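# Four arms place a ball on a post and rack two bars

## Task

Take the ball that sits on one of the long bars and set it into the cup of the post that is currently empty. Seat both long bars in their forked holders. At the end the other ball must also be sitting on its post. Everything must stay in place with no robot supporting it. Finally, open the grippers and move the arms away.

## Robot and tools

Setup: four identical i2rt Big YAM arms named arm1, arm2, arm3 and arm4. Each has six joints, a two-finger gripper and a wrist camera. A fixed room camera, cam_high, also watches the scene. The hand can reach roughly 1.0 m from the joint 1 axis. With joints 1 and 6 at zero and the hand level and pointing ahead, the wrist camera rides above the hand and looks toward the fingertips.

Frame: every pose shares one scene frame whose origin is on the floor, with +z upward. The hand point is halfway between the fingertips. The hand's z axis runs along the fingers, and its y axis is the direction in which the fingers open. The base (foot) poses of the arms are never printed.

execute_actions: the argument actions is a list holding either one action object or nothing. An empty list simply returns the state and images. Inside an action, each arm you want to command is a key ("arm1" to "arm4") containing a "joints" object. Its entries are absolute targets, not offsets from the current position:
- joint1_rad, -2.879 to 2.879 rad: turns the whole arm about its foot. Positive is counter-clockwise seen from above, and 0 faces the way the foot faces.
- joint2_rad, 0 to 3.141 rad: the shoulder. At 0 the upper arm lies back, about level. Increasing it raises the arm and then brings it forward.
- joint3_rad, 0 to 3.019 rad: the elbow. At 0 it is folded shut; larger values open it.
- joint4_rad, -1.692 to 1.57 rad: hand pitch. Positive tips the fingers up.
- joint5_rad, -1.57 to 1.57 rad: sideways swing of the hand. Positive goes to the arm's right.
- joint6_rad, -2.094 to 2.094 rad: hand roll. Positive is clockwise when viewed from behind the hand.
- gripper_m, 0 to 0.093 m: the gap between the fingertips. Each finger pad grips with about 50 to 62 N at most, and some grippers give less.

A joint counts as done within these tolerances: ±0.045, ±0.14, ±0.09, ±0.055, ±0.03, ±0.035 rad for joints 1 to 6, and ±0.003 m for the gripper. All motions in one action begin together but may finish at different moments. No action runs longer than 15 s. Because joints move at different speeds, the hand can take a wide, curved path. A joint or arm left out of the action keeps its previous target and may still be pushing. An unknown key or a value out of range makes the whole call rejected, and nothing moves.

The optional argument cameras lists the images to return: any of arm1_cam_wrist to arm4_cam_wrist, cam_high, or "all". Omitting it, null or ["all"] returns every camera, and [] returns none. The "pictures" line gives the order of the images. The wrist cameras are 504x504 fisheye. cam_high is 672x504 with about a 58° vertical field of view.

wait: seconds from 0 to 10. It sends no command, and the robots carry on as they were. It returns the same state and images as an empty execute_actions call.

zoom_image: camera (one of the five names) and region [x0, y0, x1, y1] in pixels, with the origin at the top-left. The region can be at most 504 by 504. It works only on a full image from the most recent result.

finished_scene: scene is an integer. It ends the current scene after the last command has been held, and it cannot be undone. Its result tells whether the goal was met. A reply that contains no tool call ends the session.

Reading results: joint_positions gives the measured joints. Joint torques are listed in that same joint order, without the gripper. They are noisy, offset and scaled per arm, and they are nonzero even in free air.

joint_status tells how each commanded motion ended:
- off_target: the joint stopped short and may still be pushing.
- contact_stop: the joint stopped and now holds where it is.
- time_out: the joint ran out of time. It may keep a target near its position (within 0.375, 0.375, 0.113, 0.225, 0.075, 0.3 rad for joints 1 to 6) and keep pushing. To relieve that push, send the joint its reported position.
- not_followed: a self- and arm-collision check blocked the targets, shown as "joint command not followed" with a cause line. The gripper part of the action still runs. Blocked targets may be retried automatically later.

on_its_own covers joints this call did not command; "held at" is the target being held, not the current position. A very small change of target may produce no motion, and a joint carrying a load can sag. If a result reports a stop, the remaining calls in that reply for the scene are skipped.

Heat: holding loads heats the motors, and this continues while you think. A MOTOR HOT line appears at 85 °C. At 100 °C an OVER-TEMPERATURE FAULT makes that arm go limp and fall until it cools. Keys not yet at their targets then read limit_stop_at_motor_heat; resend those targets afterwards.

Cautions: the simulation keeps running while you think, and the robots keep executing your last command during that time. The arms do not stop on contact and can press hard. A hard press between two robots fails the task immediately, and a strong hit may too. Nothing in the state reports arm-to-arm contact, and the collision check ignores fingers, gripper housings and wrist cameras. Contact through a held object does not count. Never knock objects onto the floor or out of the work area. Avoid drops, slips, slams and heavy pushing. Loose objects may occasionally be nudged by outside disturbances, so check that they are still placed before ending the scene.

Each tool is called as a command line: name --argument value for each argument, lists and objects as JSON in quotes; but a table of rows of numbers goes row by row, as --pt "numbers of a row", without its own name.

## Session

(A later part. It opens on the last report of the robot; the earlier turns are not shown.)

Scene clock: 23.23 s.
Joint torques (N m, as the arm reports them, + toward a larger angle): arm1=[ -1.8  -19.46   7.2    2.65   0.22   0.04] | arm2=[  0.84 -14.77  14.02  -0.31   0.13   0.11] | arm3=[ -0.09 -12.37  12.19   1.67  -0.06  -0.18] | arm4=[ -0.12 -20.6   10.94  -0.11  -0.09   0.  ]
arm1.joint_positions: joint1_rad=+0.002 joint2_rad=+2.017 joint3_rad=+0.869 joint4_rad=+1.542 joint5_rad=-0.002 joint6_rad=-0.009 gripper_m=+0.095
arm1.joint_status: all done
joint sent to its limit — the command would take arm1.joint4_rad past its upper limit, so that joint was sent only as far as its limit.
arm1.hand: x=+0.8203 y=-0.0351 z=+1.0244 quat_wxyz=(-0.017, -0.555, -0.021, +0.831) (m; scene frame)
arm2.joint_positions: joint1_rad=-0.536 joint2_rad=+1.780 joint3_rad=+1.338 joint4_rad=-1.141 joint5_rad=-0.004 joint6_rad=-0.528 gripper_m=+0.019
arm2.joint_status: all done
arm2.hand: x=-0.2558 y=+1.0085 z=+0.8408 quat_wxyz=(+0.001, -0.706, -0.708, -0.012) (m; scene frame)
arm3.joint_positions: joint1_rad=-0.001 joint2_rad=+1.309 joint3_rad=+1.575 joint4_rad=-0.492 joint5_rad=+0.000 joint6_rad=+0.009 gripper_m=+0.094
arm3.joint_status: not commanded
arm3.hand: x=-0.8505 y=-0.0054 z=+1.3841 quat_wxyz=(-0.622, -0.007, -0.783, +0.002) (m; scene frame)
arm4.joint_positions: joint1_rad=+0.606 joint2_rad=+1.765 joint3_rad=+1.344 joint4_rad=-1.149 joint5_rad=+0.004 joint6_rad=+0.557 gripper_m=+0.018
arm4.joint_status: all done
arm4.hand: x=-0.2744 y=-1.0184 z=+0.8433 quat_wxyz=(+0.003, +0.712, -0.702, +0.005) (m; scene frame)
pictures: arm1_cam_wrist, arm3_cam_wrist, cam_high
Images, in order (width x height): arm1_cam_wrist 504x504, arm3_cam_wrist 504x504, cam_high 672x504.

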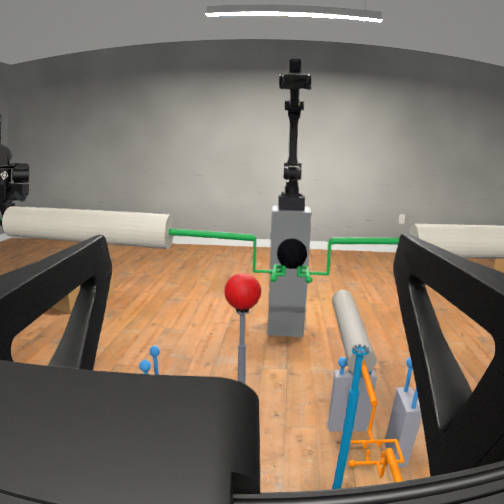

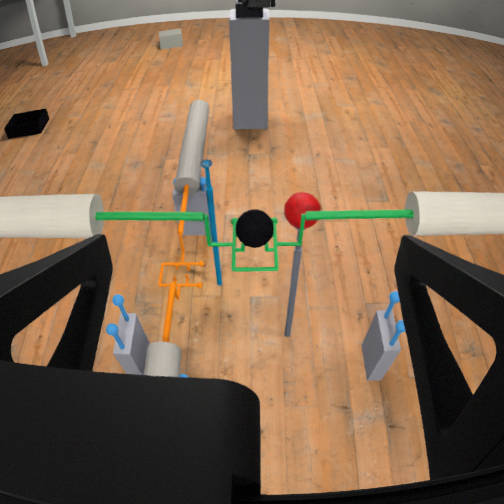

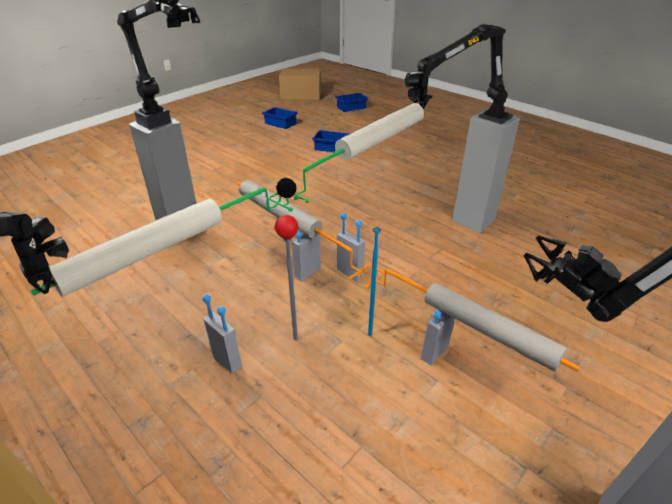

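execute_actions --actions '[{"arm2":{"joints":{"joint1_rad":-0.64,"joint2_rad":1.63,"joint3_rad":1.235,"joint4_rad":-1.12,"joint6_rad":-0.64}},"arm4":{"joints":{"joint1_rad":0.515,"joint2_rad":1.91,"joint3_rad":1.625,"joint4_rad":-1.225,"joint6_rad":0.465}}}]' --cameras '[]'

execute_actions --actions '[{"arm2":{"joints":{"joint1_rad":-0.66,"joint2_rad":1.43,"joint3_rad":1.0,"joint4_rad":-1.085,"joint6_rad":-0.66}},"arm4":{"joints":{"joint1_rad":0.39,"joint2_rad":2.015,"joint3_rad":1.795,"joint4_rad":-1.285,"joint6_rad":0.34}}}]' --cameras '["arm1_cam_wrist","arm3_cam_wrist","cam_high"]'

Scene clock: 25.80 s.
Joint torques (N m, as the arm reports them, + toward a larger angle): arm1=[ -2.   -19.53   7.21   2.61   0.2    0.03] | arm2=[  1.87 -15.51  11.3    0.57  -0.09   0.16] | arm3=[  0.87 -11.23  12.77   1.48  -0.08  -0.18] | arm4=[  0.28 -25.01  11.91  -0.59  -0.12   0.  ]
arm1.joint_positions: joint1_rad=+0.002 joint2_rad=+2.017 joint3_rad=+0.869 joint4_rad=+1.542 joint5_rad=-0.002 joint6_rad=-0.009 gripper_m=+0.095
arm1.joint_status: not commanded
arm1.hand: x=+0.8203 y=-0.0351 z=+1.0244 quat_wxyz=(-0.017, -0.555, -0.021, +0.831) (m; scene frame)
arm2.joint_positions: joint1_rad=-0.656 joint2_rad=+1.678 joint3_rad=+1.199 joint4_rad=-1.129 joint5_rad=+0.000 joint6_rad=-0.656 gripper_m=+0.019
arm2.joint_status: all done
arm2.hand: x=-0.2774 y=+1.0825 z=+0.8414 quat_wxyz=(+0.004, -0.703, -0.710, -0.025) (m; scene frame)
arm3.joint_positions: joint1_rad=-0.001 joint2_rad=+1.309 joint3_rad=+1.575 joint4_rad=-0.492 joint5_rad=+0.000 joint6_rad=+0.009 gripper_m=+0.094
arm3.joint_status: not commanded
arm3.hand: x=-0.8505 y=-0.0054 z=+1.3841 quat_wxyz=(-0.622, -0.007, -0.783, +0.002) (m; scene frame)
arm4.joint_positions: joint1_rad=+0.522 joint2_rad=+1.939 joint3_rad=+1.556 joint4_rad=-1.203 joint5_rad=+0.005 joint6_rad=+0.462 gripper_m=+0.018
arm4.joint_status: all done
arm4.hand: x=-0.2659 y=-0.9423 z=+0.8264 quat_wxyz=(+0.004, +0.715, -0.699, +0.013) (m; scene frame)
pictures: none
No camera images: the call's "cameras" was empty. Leave "cameras" out to get every camera's image.

Scene clock: 26.83 s.
Joint torques (N m, as the arm reports them, + toward a larger angle): arm1=[ -1.83 -19.56   7.2    2.68   0.2    0.05] | arm2=[  1.09 -10.46  11.54   0.79  -0.13   0.12] | arm3=[  0.35 -10.38  12.11   1.72  -0.04  -0.16] | arm4=[  0.47 -26.35  11.97  -0.34  -0.18   0.15]
arm1.joint_positions: joint1_rad=+0.002 joint2_rad=+2.017 joint3_rad=+0.869 joint4_rad=+1.542 joint5_rad=-0.002 joint6_rad=-0.009 gripper_m=+0.095
arm1.joint_status: not commanded
arm1.hand: x=+0.8203 y=-0.0351 z=+1.0244 quat_wxyz=(-0.017, -0.555, -0.021, +0.831) (m; scene frame)
arm2.joint_positions: joint1_rad=-0.664 joint2_rad=+1.458 joint3_rad=+0.960 joint4_rad=-1.104 joint5_rad=+0.001 joint6_rad=-0.670 gripper_m=+0.019
arm2.joint_status: all done
arm2.hand: x=-0.2289 y=+1.1521 z=+0.8508 quat_wxyz=(+0.004, -0.701, -0.713, -0.022) (m; scene frame)
arm3.joint_positions: joint1_rad=-0.001 joint2_rad=+1.309 joint3_rad=+1.575 joint4_rad=-0.492 joint5_rad=+0.000 joint6_rad=+0.009 gripper_m=+0.094
arm3.joint_status: not commanded
arm3.hand: x=-0.8505 y=-0.0054 z=+1.3841 quat_wxyz=(-0.622, -0.007, -0.783, +0.002) (m; scene frame)
arm4.joint_positions: joint1_rad=+0.388 joint2_rad=+2.035 joint3_rad=+1.726 joint4_rad=-1.267 joint5_rad=+0.006 joint6_rad=+0.324 gripper_m=+0.018
arm4.joint_status: all done
arm4.hand: x=-0.2105 y=-0.8713 z=+0.8311 quat_wxyz=(+0.003, +0.717, -0.697, +0.009) (m; scene frame)
pictures: arm1_cam_wrist, arm3_cam_wrist, cam_high
Images, in order (width x height): arm1_cam_wrist 504x504, arm3_cam_wrist 504x504, cam_high 672x504.

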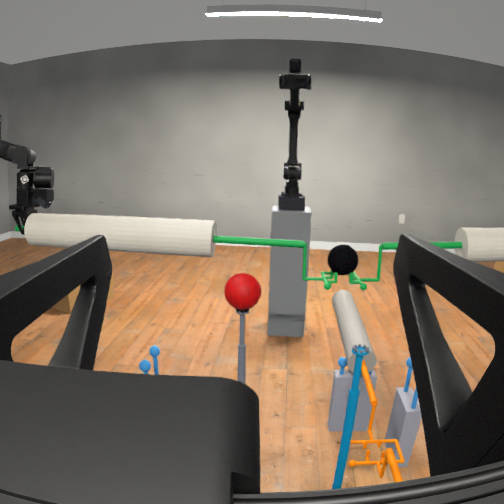

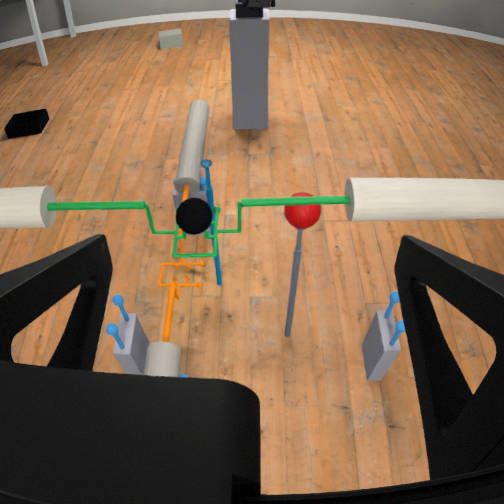

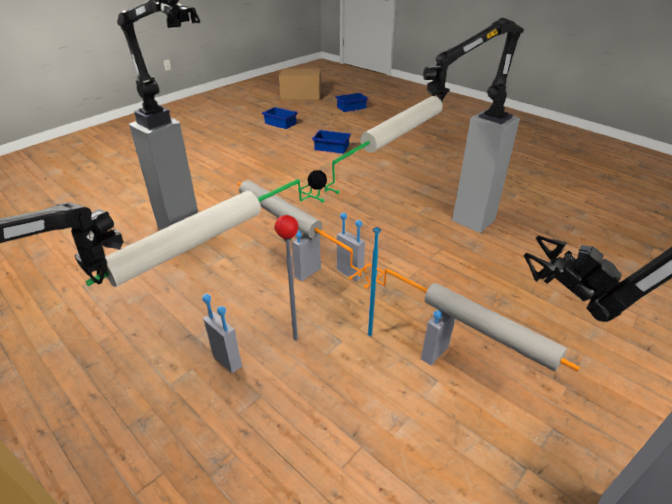

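execute_actions --actions '[{"arm2":{"joints":{"joint1_rad":-0.42,"joint2_rad":1.30,"joint3_rad":0.885,"joint4_rad":-1.065,"joint6_rad":-0.42}},"arm4":{"joints":{"joint1_rad":0.255,"joint2_rad":1.885,"joint3_rad":1.66,"joint4_rad":-1.26,"joint6_rad":0.21}}}]' --cameras '["arm1_cam_wrist","cam_high"]'

execute_actions --actions '[{"arm2":{"joints":{"joint1_rad":-0.14,"joint2_rad":1.225,"joint3_rad":0.815,"joint4_rad":-1.08,"joint6_rad":-0.14}},"arm4":{"joints":{"joint1_rad":0.095,"joint2_rad":1.85,"joint3_rad":1.60,"joint4_rad":-1.24,"joint6_rad":0.05}}}]' --cameras '["arm1_cam_wrist","cam_high"]'

Scene clock: 28.57 s.
Joint torques (N m, as the arm reports them, + toward a larger angle): arm1=[ -1.97 -19.49   7.16   2.64   0.21   0.03] | arm2=[ 0.74 -9.32 12.29  0.7  -0.14  0.13] | arm3=[  1.3  -11.19  12.41   1.59  -0.05  -0.16] | arm4=[  0.44 -26.02   9.56   0.98   0.07   0.2 ]
arm1.joint_positions: joint1_rad=+0.002 joint2_rad=+2.017 joint3_rad=+0.869 joint4_rad=+1.542 joint5_rad=-0.002 joint6_rad=-0.009 gripper_m=+0.095
arm1.joint_status: not commanded
arm1.hand: x=+0.8203 y=-0.0351 z=+1.0244 quat_wxyz=(-0.017, -0.555, -0.021, +0.831) (m; scene frame)
arm2.joint_positions: joint1_rad=-0.423 joint2_rad=+1.331 joint3_rad=+0.837 joint4_rad=-1.078 joint5_rad=+0.001 joint6_rad=-0.430 gripper_m=+0.019
arm2.joint_status: all done
arm2.hand: x=-0.1351 y=+1.1436 z=+0.8526 quat_wxyz=(+0.002, -0.701, -0.713, -0.007) (m; scene frame)
arm3.joint_positions: joint1_rad=-0.001 joint2_rad=+1.309 joint3_rad=+1.575 joint4_rad=-0.492 joint5_rad=+0.000 joint6_rad=+0.009 gripper_m=+0.094
arm3.joint_status: not commanded
arm3.hand: x=-0.8505 y=-0.0054 z=+1.3841 quat_wxyz=(-0.622, -0.007, -0.783, +0.002) (m; scene frame)
arm4.joint_positions: joint1_rad=+0.248 joint2_rad=+1.921 joint3_rad=+1.626 joint4_rad=-1.270 joint5_rad=+0.000 joint6_rad=+0.188 gripper_m=+0.018
arm4.joint_status: all done
arm4.hand: x=-0.1221 y=-0.8792 z=+0.8604 quat_wxyz=(+0.003, +0.715, -0.699, +0.003) (m; scene frame)
pictures: arm1_cam_wrist, cam_high
Images, in order (width x height): arm1_cam_wrist 504x504, cam_high 672x504.

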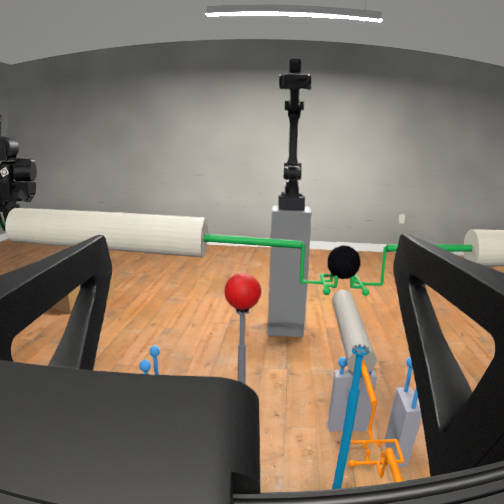

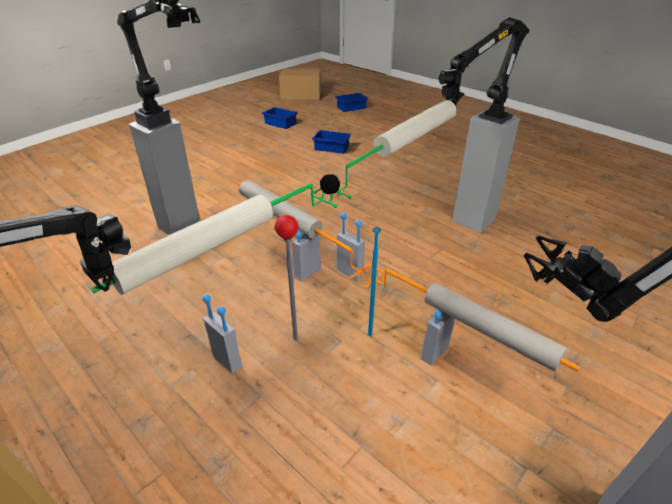

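Scene clock: 29.67 s.
Joint torques (N m, as the arm reports them, + toward a larger angle): arm1=[ -1.89 -19.5    7.19   2.63   0.21   0.04] | arm2=[ 1.05 -8.02 11.93  0.35  0.01  0.11] | arm3=[  0.22 -11.1   12.36   1.78  -0.07  -0.19] | arm4=[  0.95 -27.57   9.23   0.37  -0.1    0.22]
arm1.joint_positions: joint1_rad=+0.002 joint2_rad=+2.017 joint3_rad=+0.869 joint4_rad=+1.542 joint5_rad=-0.002 joint6_rad=-0.009 gripper_m=+0.095
arm1.joint_status: not commanded
arm1.hand: x=+0.8203 y=-0.0351 z=+1.0244 quat_wxyz=(-0.017, -0.555, -0.021, +0.831) (m; scene frame)
arm2.joint_positions: joint1_rad=-0.139 joint2_rad=+1.257 joint3_rad=+0.772 joint4_rad=-1.082 joint5_rad=-0.001 joint6_rad=-0.147 gripper_m=+0.019
arm2.joint_status: all done
arm2.hand: x=-0.0407 y=+1.1431 z=+0.8539 quat_wxyz=(+0.000, -0.701, -0.713, -0.005) (m; scene frame)
arm3.joint_positions: joint1_rad=-0.001 joint2_rad=+1.309 joint3_rad=+1.575 joint4_rad=-0.492 joint5_rad=+0.000 joint6_rad=+0.009 gripper_m=+0.094
arm3.joint_status: not commanded
arm3.hand: x=-0.8505 y=-0.0054 z=+1.3841 quat_wxyz=(-0.622, -0.007, -0.783, +0.002) (m; scene frame)
arm4.joint_positions: joint1_rad=+0.086 joint2_rad=+1.904 joint3_rad=+1.572 joint4_rad=-1.236 joint5_rad=+0.003 joint6_rad=+0.026 gripper_m=+0.018
arm4.joint_status: all done
arm4.hand: x=-0.0273 y=-0.8778 z=+0.8504 quat_wxyz=(+0.003, +0.715, -0.699, +0.005) (m; scene frame)
pictures: arm1_cam_wrist, cam_high
Images, in order (width x height): arm1_cam_wrist 504x504, cam_high 672x504.

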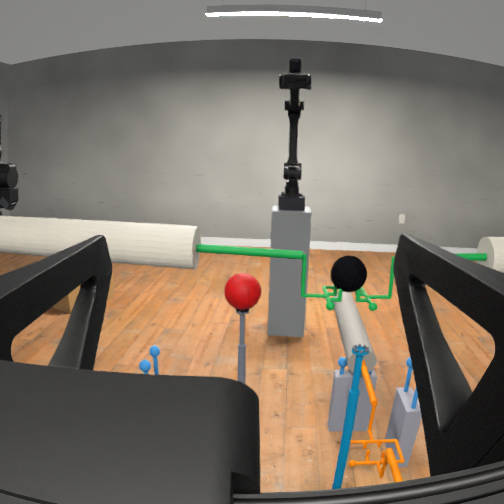

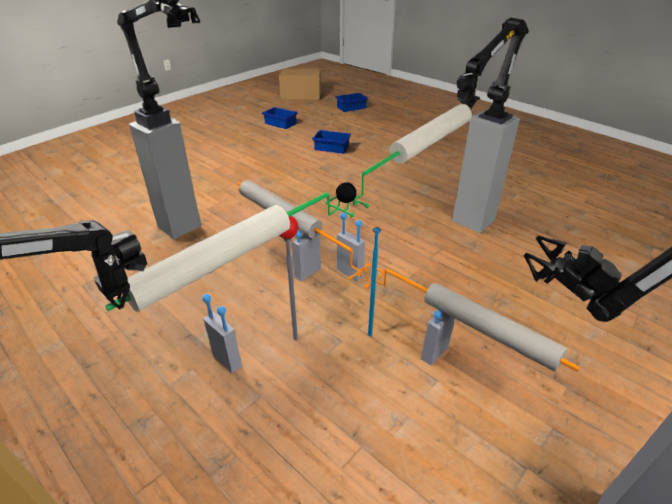

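execute_actions --actions '[{"arm2":{"joints":{"joint1_rad":0.17,"joint6_rad":0.17}},"arm4":{"joints":{"joint1_rad":-0.05,"joint6_rad":-0.095}},"arm1":{"joints":{"joint1_rad":-0.17,"joint2_rad":2.3,"joint3_rad":1.3}}}]' --cameras '[]'

execute_actions --actions '[{"arm2":{"joints":{"joint1_rad":0.44,"joint2_rad":1.30,"joint3_rad":0.895,"joint4_rad":-1.08,"joint6_rad":0.44}},"arm4":{"joints":{"joint1_rad":-0.2,"joint2_rad":1.89,"joint3_rad":1.67,"joint4_rad":-1.26,"joint6_rad":-0.245}}}]' --cameras '["arm1_cam_wrist","arm3_cam_wrist","cam_high"]'

zoom_image --camera "cam_high" --region '[300, 170, 460, 330]'

Scene clock: 31.40 s.
Joint torques (N m, as the arm reports them, + toward a larger angle): arm1=[ -2.37 -24.5    7.7    2.16   0.12   0.03] | arm2=[ 1.07 -8.17 11.93  0.18 -0.13  0.05] | arm3=[ -0.9  -11.11  12.3    1.66  -0.03  -0.15] | arm4=[  1.04 -27.17   9.43  -0.29  -0.13   0.14]
arm1.joint_positions: joint1_rad=-0.169 joint2_rad=+2.319 joint3_rad=+1.270 joint4_rad=+1.549 joint5_rad=+0.001 joint6_rad=-0.008 gripper_m=+0.095
arm1.joint_status: all done
arm1.hand: x=+0.7195 y=+0.0856 z=+0.9851 quat_wxyz=(+0.056, -0.509, +0.025, +0.858) (m; scene frame)
arm2.joint_positions: joint1_rad=+0.168 joint2_rad=+1.257 joint3_rad=+0.772 joint4_rad=-1.075 joint5_rad=+0.002 joint6_rad=+0.167 gripper_m=+0.019
arm2.joint_status: all done
arm2.hand: x=+0.0535 y=+1.1435 z=+0.8546 quat_wxyz=(-0.003, -0.703, -0.711, -0.002) (m; scene frame)
arm3.joint_positions: joint1_rad=-0.001 joint2_rad=+1.309 joint3_rad=+1.575 joint4_rad=-0.492 joint5_rad=+0.000 joint6_rad=+0.009 gripper_m=+0.094
arm3.joint_status: not commanded
arm3.hand: x=-0.8505 y=-0.0054 z=+1.3841 quat_wxyz=(-0.622, -0.007, -0.783, +0.002) (m; scene frame)
arm4.joint_positions: joint1_rad=-0.058 joint2_rad=+1.902 joint3_rad=+1.569 joint4_rad=-1.222 joint5_rad=+0.004 joint6_rad=-0.111 gripper_m=+0.018
arm4.joint_status: all done
arm4.hand: x=+0.0554 y=-0.8774 z=+0.8504 quat_wxyz=(-0.003, +0.713, -0.701, +0.002) (m; scene frame)
pictures: none
No camera images: the call's "cameras" was empty. Leave "cameras" out to get every camera's image.

Scene clock: 32.47 s.
Joint torques (N m, as the arm reports them, + toward a larger angle): arm1=[ -1.74 -24.51   7.71   2.14   0.11   0.03] | arm2=[ 1.45 -8.69 12.24  0.14 -0.41  0.02] | arm3=[  0.75 -11.58  12.12   1.66  -0.08  -0.17] | arm4=[  0.85 -24.59  10.66  -0.12  -0.2    0.08]
arm1.joint_positions: joint1_rad=-0.169 joint2_rad=+2.319 joint3_rad=+1.270 joint4_rad=+1.549 joint5_rad=+0.001 joint6_rad=-0.008 gripper_m=+0.095
arm1.joint_status: not commanded
arm1.hand: x=+0.7195 y=+0.0856 z=+0.9851 quat_wxyz=(+0.056, -0.509, +0.025, +0.858) (m; scene frame)
arm2.joint_positions: joint1_rad=+0.435 joint2_rad=+1.324 joint3_rad=+0.850 joint4_rad=-1.072 joint5_rad=+0.008 joint6_rad=+0.437 gripper_m=+0.019
arm2.joint_status: all done
arm2.hand: x=+0.1446 y=+1.1404 z=+0.8611 quat_wxyz=(-0.009, -0.704, -0.710, +0.002) (m; scene frame)
arm3.joint_positions: joint1_rad=-0.001 joint2_rad=+1.309 joint3_rad=+1.575 joint4_rad=-0.492 joint5_rad=+0.000 joint6_rad=+0.009 gripper_m=+0.094
arm3.joint_status: not commanded
arm3.hand: x=-0.8505 y=-0.0054 z=+1.3841 quat_wxyz=(-0.622, -0.007, -0.783, +0.002) (m; scene frame)
arm4.joint_positions: joint1_rad=-0.205 joint2_rad=+1.913 joint3_rad=+1.623 joint4_rad=-1.244 joint5_rad=+0.006 joint6_rad=-0.255 gripper_m=+0.018
arm4.joint_status: all done
arm4.hand: x=+0.1417 y=-0.8781 z=+0.8641 quat_wxyz=(-0.012, +0.712, -0.702, -0.002) (m; scene frame)
pictures: arm1_cam_wrist, arm3_cam_wrist, cam_high
Images, in order (width x height): arm1_cam_wrist 504x504, arm3_cam_wrist 504x504, cam_high 672x504.

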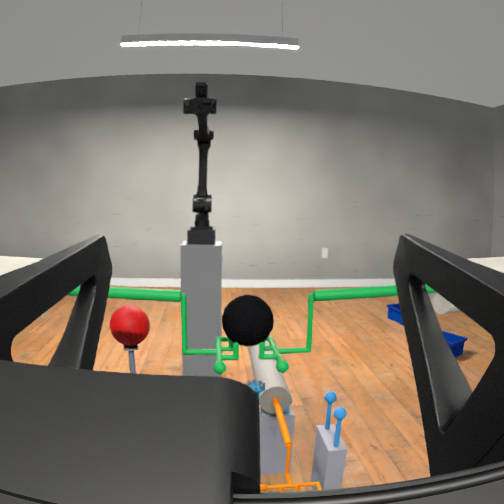

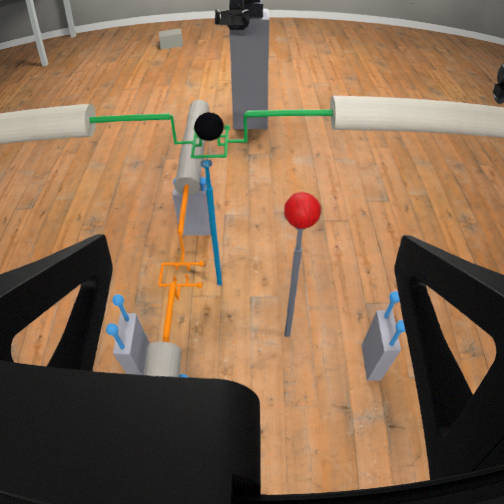

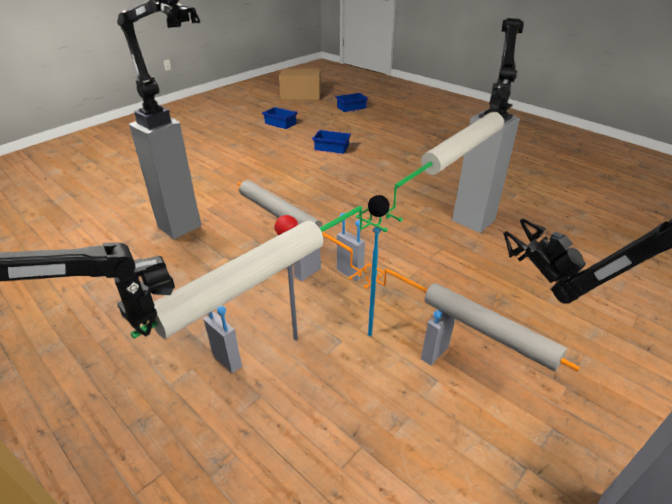

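Region (300, 170, 460, 330) of cam_high's 672x504 image, scaled by 3.150, with more detail than that image has.

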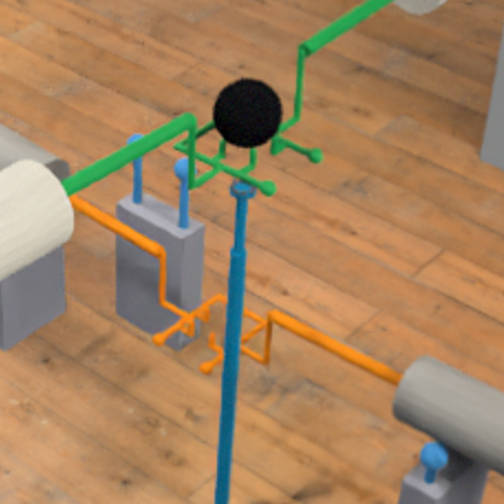

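execute_actions --actions '[{"arm2":{"joints":{"joint1_rad":0.405,"joint2_rad":1.36,"joint3_rad":0.765,"joint4_rad":-0.90,"joint6_rad":0.405}},"arm4":{"joints":{"joint1_rad":-0.17,"joint2_rad":2.0,"joint3_rad":1.66,"joint4_rad":-1.155,"joint6_rad":-0.215}},"arm1":{"joints":{"joint4_rad":1.25}}}]' --cameras '["arm1_cam_wrist","arm3_cam_wrist","cam_high"]'

zoom_image --camera "cam_high" --region '[320, 180, 440, 300]'

zoom_image --camera "arm1_cam_wrist" --region '[150, 150, 350, 350]'

Scene clock: 34.27 s.
Joint torques (N m, as the arm reports them, + toward a larger angle): arm1=[ -1.79 -24.63   7.95   1.64   0.1    0.03] | arm2=[ 0.04 -8.63 10.52  1.21 -0.22 -0.06] | arm3=[  0.33 -11.27  12.45   1.75  -0.05  -0.21] | arm4=[  0.91 -27.99   9.52  -0.07  -0.02   0.15]
arm1.joint_positions: joint1_rad=-0.169 joint2_rad=+2.319 joint3_rad=+1.270 joint4_rad=+1.257 joint5_rad=+0.001 joint6_rad=-0.008 gripper_m=+0.095
arm1.joint_status: all done
arm1.hand: x=+0.6949 y=+0.0890 z=+0.9181 quat_wxyz=(+0.051, -0.629, +0.032, +0.775) (m; scene frame)
arm2.joint_positions: joint1_rad=+0.411 joint2_rad=+1.388 joint3_rad=+0.730 joint4_rad=-0.926 joint5_rad=+0.004 joint6_rad=+0.414 gripper_m=+0.019
arm2.joint_status: all done
arm2.hand: x=+0.1290 y=+1.1583 z=+0.8030 quat_wxyz=(+0.008, -0.705, -0.709, -0.007) (m; scene frame)
arm3.joint_positions: joint1_rad=-0.001 joint2_rad=+1.309 joint3_rad=+1.575 joint4_rad=-0.492 joint5_rad=+0.000 joint6_rad=+0.009 gripper_m=+0.094
arm3.joint_status: not commanded
arm3.hand: x=-0.8505 y=-0.0054 z=+1.3841 quat_wxyz=(-0.622, -0.007, -0.783, +0.002) (m; scene frame)
arm4.joint_positions: joint1_rad=-0.177 joint2_rad=+2.047 joint3_rad=+1.623 joint4_rad=-1.144 joint5_rad=+0.001 joint6_rad=-0.231 gripper_m=+0.018
arm4.joint_status: all done
arm4.hand: x=+0.1288 y=-0.8591 z=+0.7870 quat_wxyz=(+0.004, +0.713, -0.701, +0.005) (m; scene frame)
pictures: arm1_cam_wrist, arm3_cam_wrist, cam_high
Images, in order (width x height): arm1_cam_wrist 504x504, arm3_cam_wrist 504x504, cam_high 672x504.

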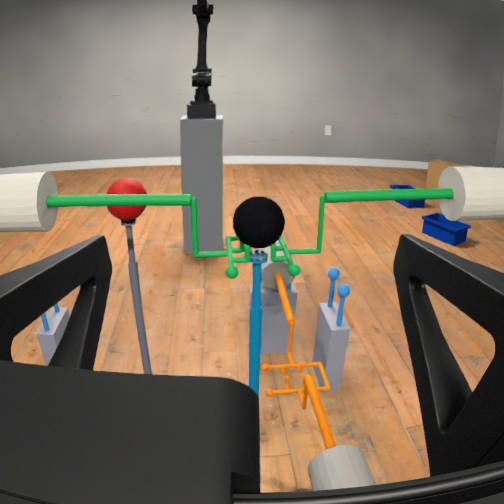

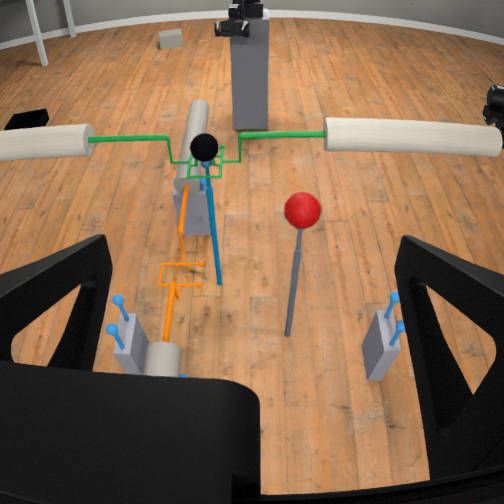

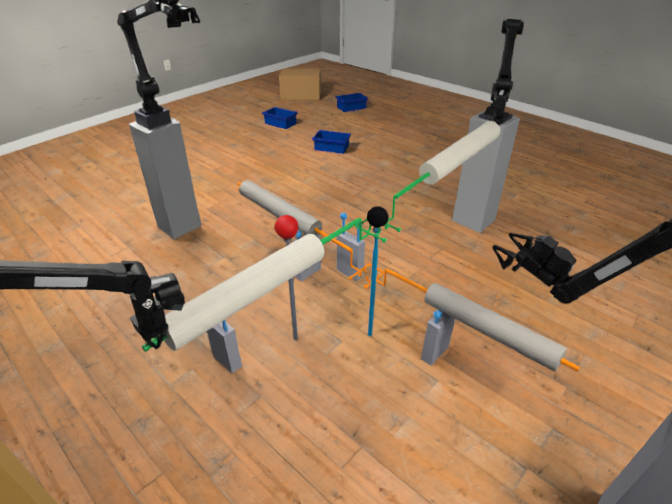

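Region (320, 180, 440, 300) of cam_high's 672x504 image, scaled by 4.200, with more detail than that image has.

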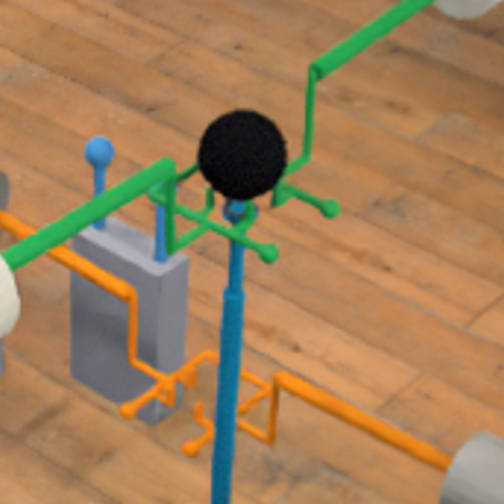

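Region (150, 150, 350, 350) of arm1_cam_wrist's 504x504 image, scaled by 2.520, with more detail than that image has.

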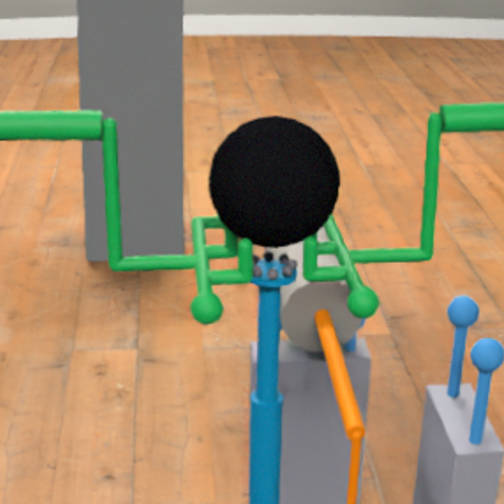

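execute_actions --actions '[{"arm2":{"joints":{"joint2_rad":1.452,"joint3_rad":0.714,"joint4_rad":-0.757}},"arm4":{"joints":{"joint2_rad":2.05,"joint3_rad":1.63,"joint4_rad":-1.085}}}]' --cameras '["arm1_cam_wrist"]'

execute_actions --actions '[{"arm2":{"joints":{"joint2_rad":1.555,"joint3_rad":0.68,"joint4_rad":-0.62}},"arm4":{"joints":{"joint2_rad":2.105,"joint3_rad":1.60,"joint4_rad":-1.0}}}]' --cameras '["arm1_cam_wrist","cam_high"]'

Scene clock: 35.60 s.
Joint torques (N m, as the arm reports them, + toward a larger angle): arm1=[ -1.84 -24.71   7.96   1.61   0.09   0.05] | arm2=[ 0.43 -9.32  9.3   1.48 -0.22 -0.07] | arm3=[  0.26 -10.75  12.31   1.59  -0.03  -0.16] | arm4=[  0.6  -26.88   8.69   1.17  -0.02   0.17]
arm1.joint_positions: joint1_rad=-0.169 joint2_rad=+2.319 joint3_rad=+1.270 joint4_rad=+1.257 joint5_rad=+0.001 joint6_rad=-0.008 gripper_m=+0.095
arm1.joint_status: not commanded
arm1.hand: x=+0.6949 y=+0.0890 z=+0.9181 quat_wxyz=(+0.051, -0.629, +0.032, +0.775) (m; scene frame)
arm2.joint_positions: joint1_rad=+0.411 joint2_rad=+1.479 joint3_rad=+0.684 joint4_rad=-0.788 joint5_rad=+0.004 joint6_rad=+0.414 gripper_m=+0.019
arm2.joint_status: all done
arm2.hand: x=+0.1295 y=+1.1581 z=+0.7627 quat_wxyz=(+0.008, -0.705, -0.710, -0.006) (m; scene frame)
arm3.joint_positions: joint1_rad=-0.001 joint2_rad=+1.309 joint3_rad=+1.575 joint4_rad=-0.492 joint5_rad=+0.000 joint6_rad=+0.009 gripper_m=+0.094
arm3.joint_status: not commanded
arm3.hand: x=-0.8505 y=-0.0054 z=+1.3841 quat_wxyz=(-0.622, -0.007, -0.783, +0.002) (m; scene frame)
arm4.joint_positions: joint1_rad=-0.177 joint2_rad=+2.074 joint3_rad=+1.602 joint4_rad=-1.099 joint5_rad=+0.001 joint6_rad=-0.230 gripper_m=+0.018
arm4.joint_status: all done
arm4.hand: x=+0.1288 y=-0.8595 z=+0.7645 quat_wxyz=(+0.004, +0.713, -0.701, +0.006) (m; scene frame)
pictures: arm1_cam_wrist
Images, in order (width x height): arm1_cam_wrist 504x504.

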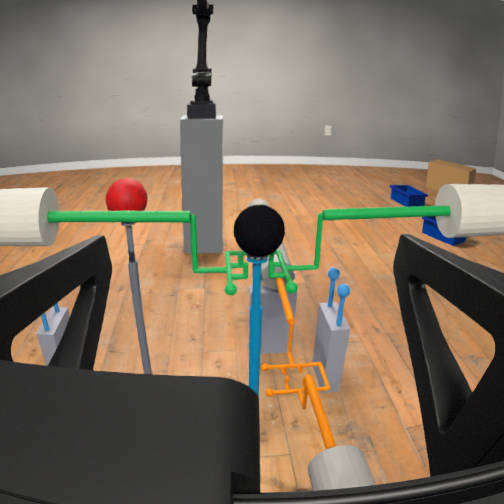

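Scene clock: 36.47 s.
Joint torques (N m, as the arm reports them, + toward a larger angle): arm1=[ -1.95 -24.74   7.93   1.59   0.09   0.03] | arm2=[ 0.01 -9.61  8.08  1.36 -0.23 -0.08] | arm3=[ 1.27 -9.96 12.28  1.56 -0.01 -0.19] | arm4=[  0.62 -27.64   8.32   0.8   -0.07   0.08]
arm1.joint_positions: joint1_rad=-0.169 joint2_rad=+2.319 joint3_rad=+1.270 joint4_rad=+1.257 joint5_rad=+0.001 joint6_rad=-0.008 gripper_m=+0.095
arm1.joint_status: not commanded
arm1.hand: x=+0.6949 y=+0.0890 z=+0.9181 quat_wxyz=(+0.051, -0.629, +0.032, +0.775) (m; scene frame)
arm2.joint_positions: joint1_rad=+0.411 joint2_rad=+1.583 joint3_rad=+0.653 joint4_rad=-0.652 joint5_rad=+0.004 joint6_rad=+0.414 gripper_m=+0.019
arm2.joint_status: all done
arm2.hand: x=+0.1300 y=+1.1580 z=+0.7234 quat_wxyz=(+0.007, -0.705, -0.710, -0.006) (m; scene frame)
arm3.joint_positions: joint1_rad=-0.001 joint2_rad=+1.309 joint3_rad=+1.575 joint4_rad=-0.492 joint5_rad=+0.000 joint6_rad=+0.009 gripper_m=+0.094
arm3.joint_status: not commanded
arm3.hand: x=-0.8505 y=-0.0054 z=+1.3841 quat_wxyz=(-0.622, -0.007, -0.783, +0.002) (m; scene frame)
arm4.joint_positions: joint1_rad=-0.177 joint2_rad=+2.139 joint3_rad=+1.573 joint4_rad=-1.006 joint5_rad=+0.002 joint6_rad=-0.230 gripper_m=+0.018
arm4.joint_status: all done
arm4.hand: x=+0.1292 y=-0.8597 z=+0.7168 quat_wxyz=(+0.005, +0.713, -0.701, +0.007) (m; scene frame)
pictures: arm1_cam_wrist, cam_high
Images, in order (width x height): arm1_cam_wrist 504x504, cam_high 672x504.

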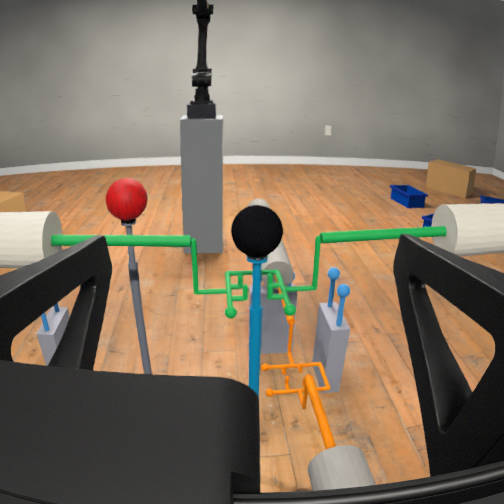

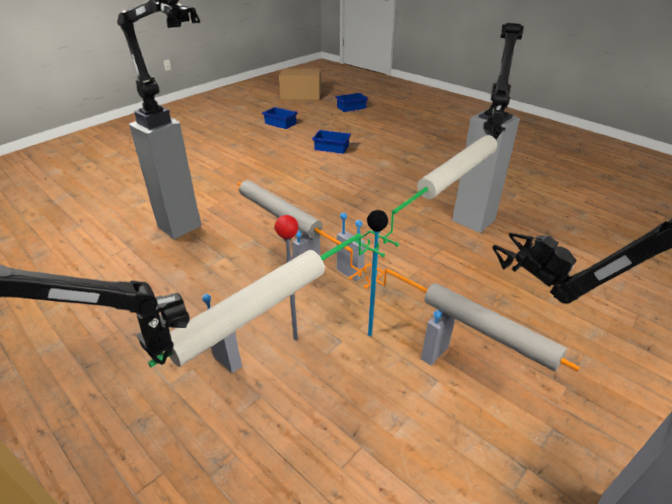

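execute_actions --actions '[{"arm2":{"joints":{"joint1_rad":0.222,"joint6_rad":0.222,"joint2_rad":1.505,"joint3_rad":0.63,"joint4_rad":-0.615}},"arm4":{"joints":{"joint1_rad":-0.073,"joint6_rad":-0.12,"joint2_rad":2.075,"joint3_rad":1.568,"joint4_rad":-0.985}}}]' --cameras '["arm1_cam_wrist"]'

execute_actions --actions '[{"arm2":{"joints":{"joint1_rad":0.0,"joint6_rad":0.0,"joint2_rad":1.49,"joint3_rad":0.61}},"arm4":{"joints":{"joint1_rad":0.0,"joint6_rad":-0.045,"joint3_rad":1.56}},"arm3":{"joints":{"joint2_rad":1.9,"joint3_rad":2.3,"joint4_rad":-0.9}}}]' --cameras '["arm1_cam_wrist","arm3_cam_wrist","cam_high"]'

Scene clock: 38.33 s.
Joint torques (N m, as the arm reports them, + toward a larger angle): arm1=[ -1.86 -24.73   7.99   1.62   0.1    0.04] | arm2=[ 0.45 -9.81  8.72  1.   -0.1  -0.06] | arm3=[  0.65 -11.26  12.46   1.75  -0.04  -0.16] | arm4=[ -0.3  -28.47   8.31   0.62  -0.02  -0.05]
arm1.joint_positions: joint1_rad=-0.169 joint2_rad=+2.319 joint3_rad=+1.270 joint4_rad=+1.257 joint5_rad=+0.001 joint6_rad=-0.008 gripper_m=+0.095
arm1.joint_status: not commanded
arm1.hand: x=+0.6949 y=+0.0890 z=+0.9181 quat_wxyz=(+0.051, -0.629, +0.032, +0.775) (m; scene frame)
arm2.joint_positions: joint1_rad=+0.224 joint2_rad=+1.543 joint3_rad=+0.592 joint4_rad=-0.634 joint5_rad=+0.002 joint6_rad=+0.231 gripper_m=+0.019
arm2.joint_status: all done
arm2.hand: x=+0.0685 y=+1.1612 z=+0.7208 quat_wxyz=(+0.008, -0.706, -0.708, -0.010) (m; scene frame)
arm3.joint_positions: joint1_rad=-0.001 joint2_rad=+1.309 joint3_rad=+1.575 joint4_rad=-0.492 joint5_rad=+0.000 joint6_rad=+0.009 gripper_m=+0.094
arm3.joint_status: not commanded
arm3.hand: x=-0.8505 y=-0.0054 z=+1.3841 quat_wxyz=(-0.622, -0.007, -0.783, +0.002) (m; scene frame)
arm4.joint_positions: joint1_rad=-0.067 joint2_rad=+2.126 joint3_rad=+1.540 joint4_rad=-0.988 joint5_rad=+0.001 joint6_rad=-0.121 gripper_m=+0.018
arm4.joint_status: all done
arm4.hand: x=+0.0621 y=-0.8573 z=+0.7140 quat_wxyz=(+0.006, +0.713, -0.701, +0.007) (m; scene frame)
pictures: arm1_cam_wrist
Images, in order (width x height): arm1_cam_wrist 504x504.

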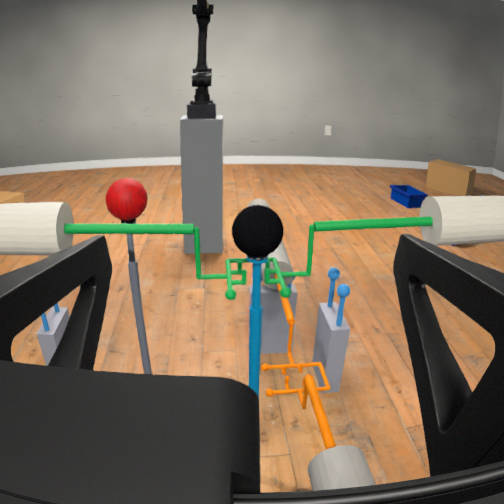

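Scene clock: 39.83 s.
Joint torques (N m, as the arm reports them, + toward a larger angle): arm1=[ -1.76 -24.78   7.95   1.61   0.1    0.03] | arm2=[ 0.86 -9.86  8.74  1.12 -0.04  0.05] | arm3=[  0.8  -20.54  14.08   1.71  -0.07  -0.18] | arm4=[  0.07 -28.48   8.2    0.59   0.03   0.17]
arm1.joint_positions: joint1_rad=-0.169 joint2_rad=+2.319 joint3_rad=+1.270 joint4_rad=+1.257 joint5_rad=+0.001 joint6_rad=-0.008 gripper_m=+0.095
arm1.joint_status: not commanded
arm1.hand: x=+0.6949 y=+0.0890 z=+0.9181 quat_wxyz=(+0.051, -0.629, +0.032, +0.775) (m; scene frame)
arm2.joint_positions: joint1_rad=+0.002 joint2_rad=+1.533 joint3_rad=+0.572 joint4_rad=-0.634 joint5_rad=+0.001 joint6_rad=-0.001 gripper_m=+0.019
arm2.joint_status: all done
arm2.hand: x=+0.0032 y=+1.1626 z=+0.7189 quat_wxyz=(+0.010, -0.702, -0.712, -0.015) (m; scene frame)
arm3.joint_positions: joint1_rad=-0.001 joint2_rad=+1.931 joint3_rad=+2.249 joint4_rad=-0.894 joint5_rad=+0.000 joint6_rad=+0.009 gripper_m=+0.094
arm3.joint_status: all done
arm3.hand: x=-0.6607 y=-0.0079 z=+1.2707 quat_wxyz=(-0.476, -0.008, -0.879, +0.002) (m; scene frame)
arm4.joint_positions: joint1_rad=+0.002 joint2_rad=+2.124 joint3_rad=+1.534 joint4_rad=-0.988 joint5_rad=+0.000 joint6_rad=-0.063 gripper_m=+0.018
arm4.joint_status: all done
arm4.hand: x=+0.0212 y=-0.8570 z=+0.7129 quat_wxyz=(+0.008, +0.717, -0.697, +0.008) (m; scene frame)
pictures: arm1_cam_wrist, arm3_cam_wrist, cam_high
Images, in order (width x height): arm1_cam_wrist 504x504, arm3_cam_wrist 504x504, cam_high 672x504.

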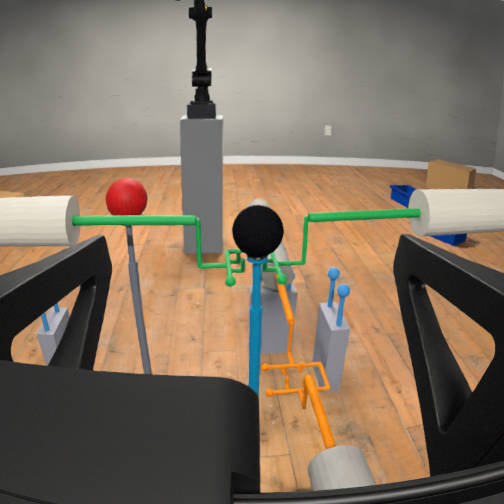

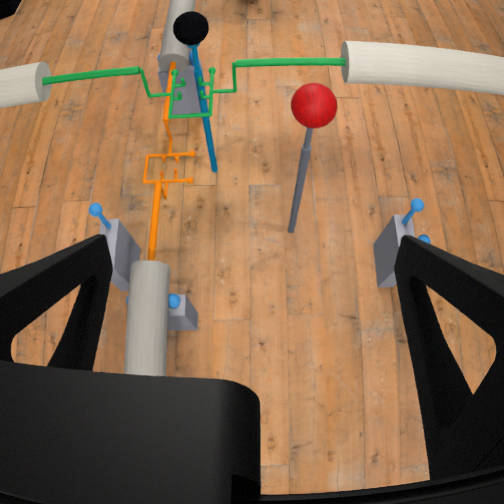

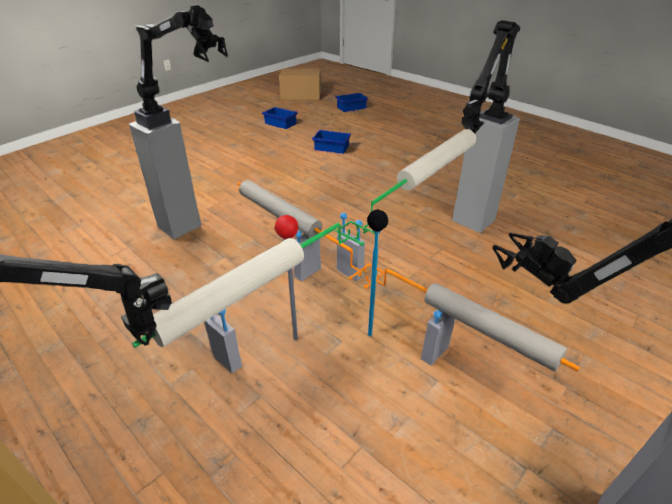

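execute_actions --actions '[{"arm2":{"joints":{"joint1_rad":-0.08,"joint6_rad":-0.08,"joint2_rad":1.35,"joint3_rad":0.71,"joint4_rad":-0.86}},"arm4":{"joints":{"joint1_rad":0.05,"joint6_rad":0.005,"joint2_rad":1.96,"joint3_rad":1.59,"joint4_rad":-1.12}},"arm3":{"joints":{"joint2_rad":1.3,"joint3_rad":1.6,"joint4_rad":-0.6}}}]' --cameras '[]'

execute_actions --actions '[{"arm2":{"joints":{"joint2_rad":1.225,"joint3_rad":0.835,"joint4_rad":-1.09}},"arm4":{"joints":{"joint2_rad":1.86,"joint3_rad":1.64,"joint4_rad":-1.26}}}]' --cameras '["arm1_cam_wrist","cam_high"]'

Scene clock: 42.20 s.
Joint torques (N m, as the arm reports them, + toward a larger angle): arm1=[ -2.   -24.79   7.95   1.56   0.11   0.03] | arm2=[ 0.38 -7.75 12.68 -0.19 -0.08  0.03] | arm3=[  0.61 -11.39  11.94   2.97  -0.02  -0.17] | arm4=[  0.22 -24.39  10.77   0.68  -0.01   0.17]
arm1.joint_positions: joint1_rad=-0.169 joint2_rad=+2.319 joint3_rad=+1.270 joint4_rad=+1.257 joint5_rad=+0.001 joint6_rad=-0.008 gripper_m=+0.095
arm1.joint_status: not commanded
arm1.hand: x=+0.6949 y=+0.0890 z=+0.9181 quat_wxyz=(+0.051, -0.629, +0.032, +0.775) (m; scene frame)
arm2.joint_positions: joint1_rad=-0.078 joint2_rad=+1.368 joint3_rad=+0.642 joint4_rad=-0.844 joint5_rad=+0.001 joint6_rad=-0.081 gripper_m=+0.019
arm2.joint_status: all done
arm2.hand: x=-0.0208 y=+1.1524 z=+0.7819 quat_wxyz=(+0.001, -0.702, -0.712, -0.006) (m; scene frame)
arm3.joint_positions: joint1_rad=-0.001 joint2_rad=+1.302 joint3_rad=+1.580 joint4_rad=-0.618 joint5_rad=+0.000 joint6_rad=+0.009 gripper_m=+0.094
arm3.joint_status: all done
arm3.hand: x=-0.8622 y=-0.0053 z=+1.3612 quat_wxyz=(-0.576, -0.008, -0.817, +0.002) (m; scene frame)
arm4.joint_positions: joint1_rad=+0.048 joint2_rad=+1.977 joint3_rad=+1.534 joint4_rad=-1.121 joint5_rad=+0.001 joint6_rad=-0.013 gripper_m=+0.018
arm4.joint_status: all done
arm4.hand: x=-0.0060 y=-0.8691 z=+0.7965 quat_wxyz=(+0.002, +0.716, -0.698, +0.003) (m; scene frame)
pictures: none
No camera images: the call's "cameras" was empty. Leave "cameras" out to get every camera's image.

Scene clock: 43.20 s.
Joint torques (N m, as the arm reports them, + toward a larger angle): arm1=[ -1.79 -24.78   7.95   1.58   0.1    0.04] | arm2=[ 0.23 -7.12 14.39 -0.2  -0.11  0.  ] | arm3=[ 0.77 -9.55 11.82  2.54  0.01 -0.19] | arm4=[  0.3  -23.62  11.42   0.42   0.02   0.19]
arm1.joint_positions: joint1_rad=-0.169 joint2_rad=+2.319 joint3_rad=+1.270 joint4_rad=+1.257 joint5_rad=+0.001 joint6_rad=-0.008 gripper_m=+0.095
arm1.joint_status: not commanded
arm1.hand: x=+0.6949 y=+0.0890 z=+0.9181 quat_wxyz=(+0.051, -0.629, +0.032, +0.775) (m; scene frame)
arm2.joint_positions: joint1_rad=-0.078 joint2_rad=+1.241 joint3_rad=+0.763 joint4_rad=-1.077 joint5_rad=+0.001 joint6_rad=-0.081 gripper_m=+0.019
arm2.joint_status: all done
arm2.hand: x=-0.0218 y=+1.1434 z=+0.8554 quat_wxyz=(-0.004, -0.702, -0.712, +0.000) (m; scene frame)
arm3.joint_positions: joint1_rad=-0.001 joint2_rad=+1.302 joint3_rad=+1.580 joint4_rad=-0.618 joint5_rad=+0.000 joint6_rad=+0.009 gripper_m=+0.094
arm3.joint_status: not commanded
arm3.hand: x=-0.8622 y=-0.0053 z=+1.3612 quat_wxyz=(-0.576, -0.008, -0.817, +0.002) (m; scene frame)
arm4.joint_positions: joint1_rad=+0.048 joint2_rad=+1.876 joint3_rad=+1.581 joint4_rad=-1.258 joint5_rad=+0.001 joint6_rad=-0.013 gripper_m=+0.018
arm4.joint_status: all done
arm4.hand: x=-0.0060 y=-0.8781 z=+0.8690 quat_wxyz=(-0.002, +0.716, -0.698, -0.001) (m; scene frame)
pictures: arm1_cam_wrist, cam_high
Images, in order (width x height): arm1_cam_wrist 504x504, cam_high 672x504.

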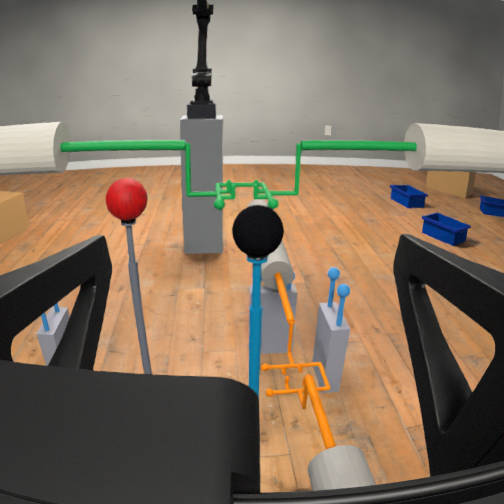

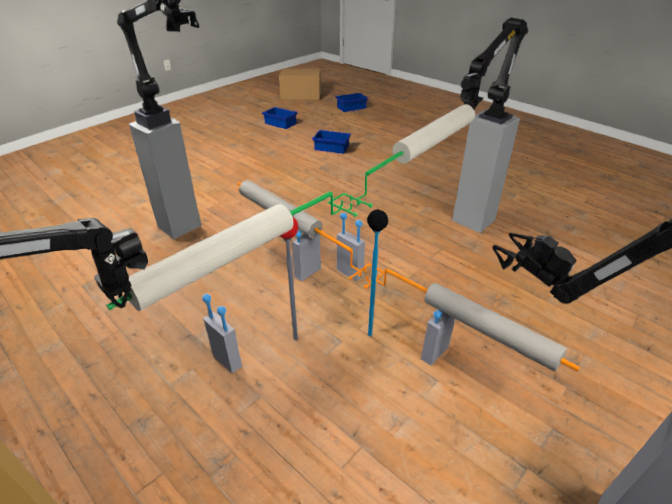

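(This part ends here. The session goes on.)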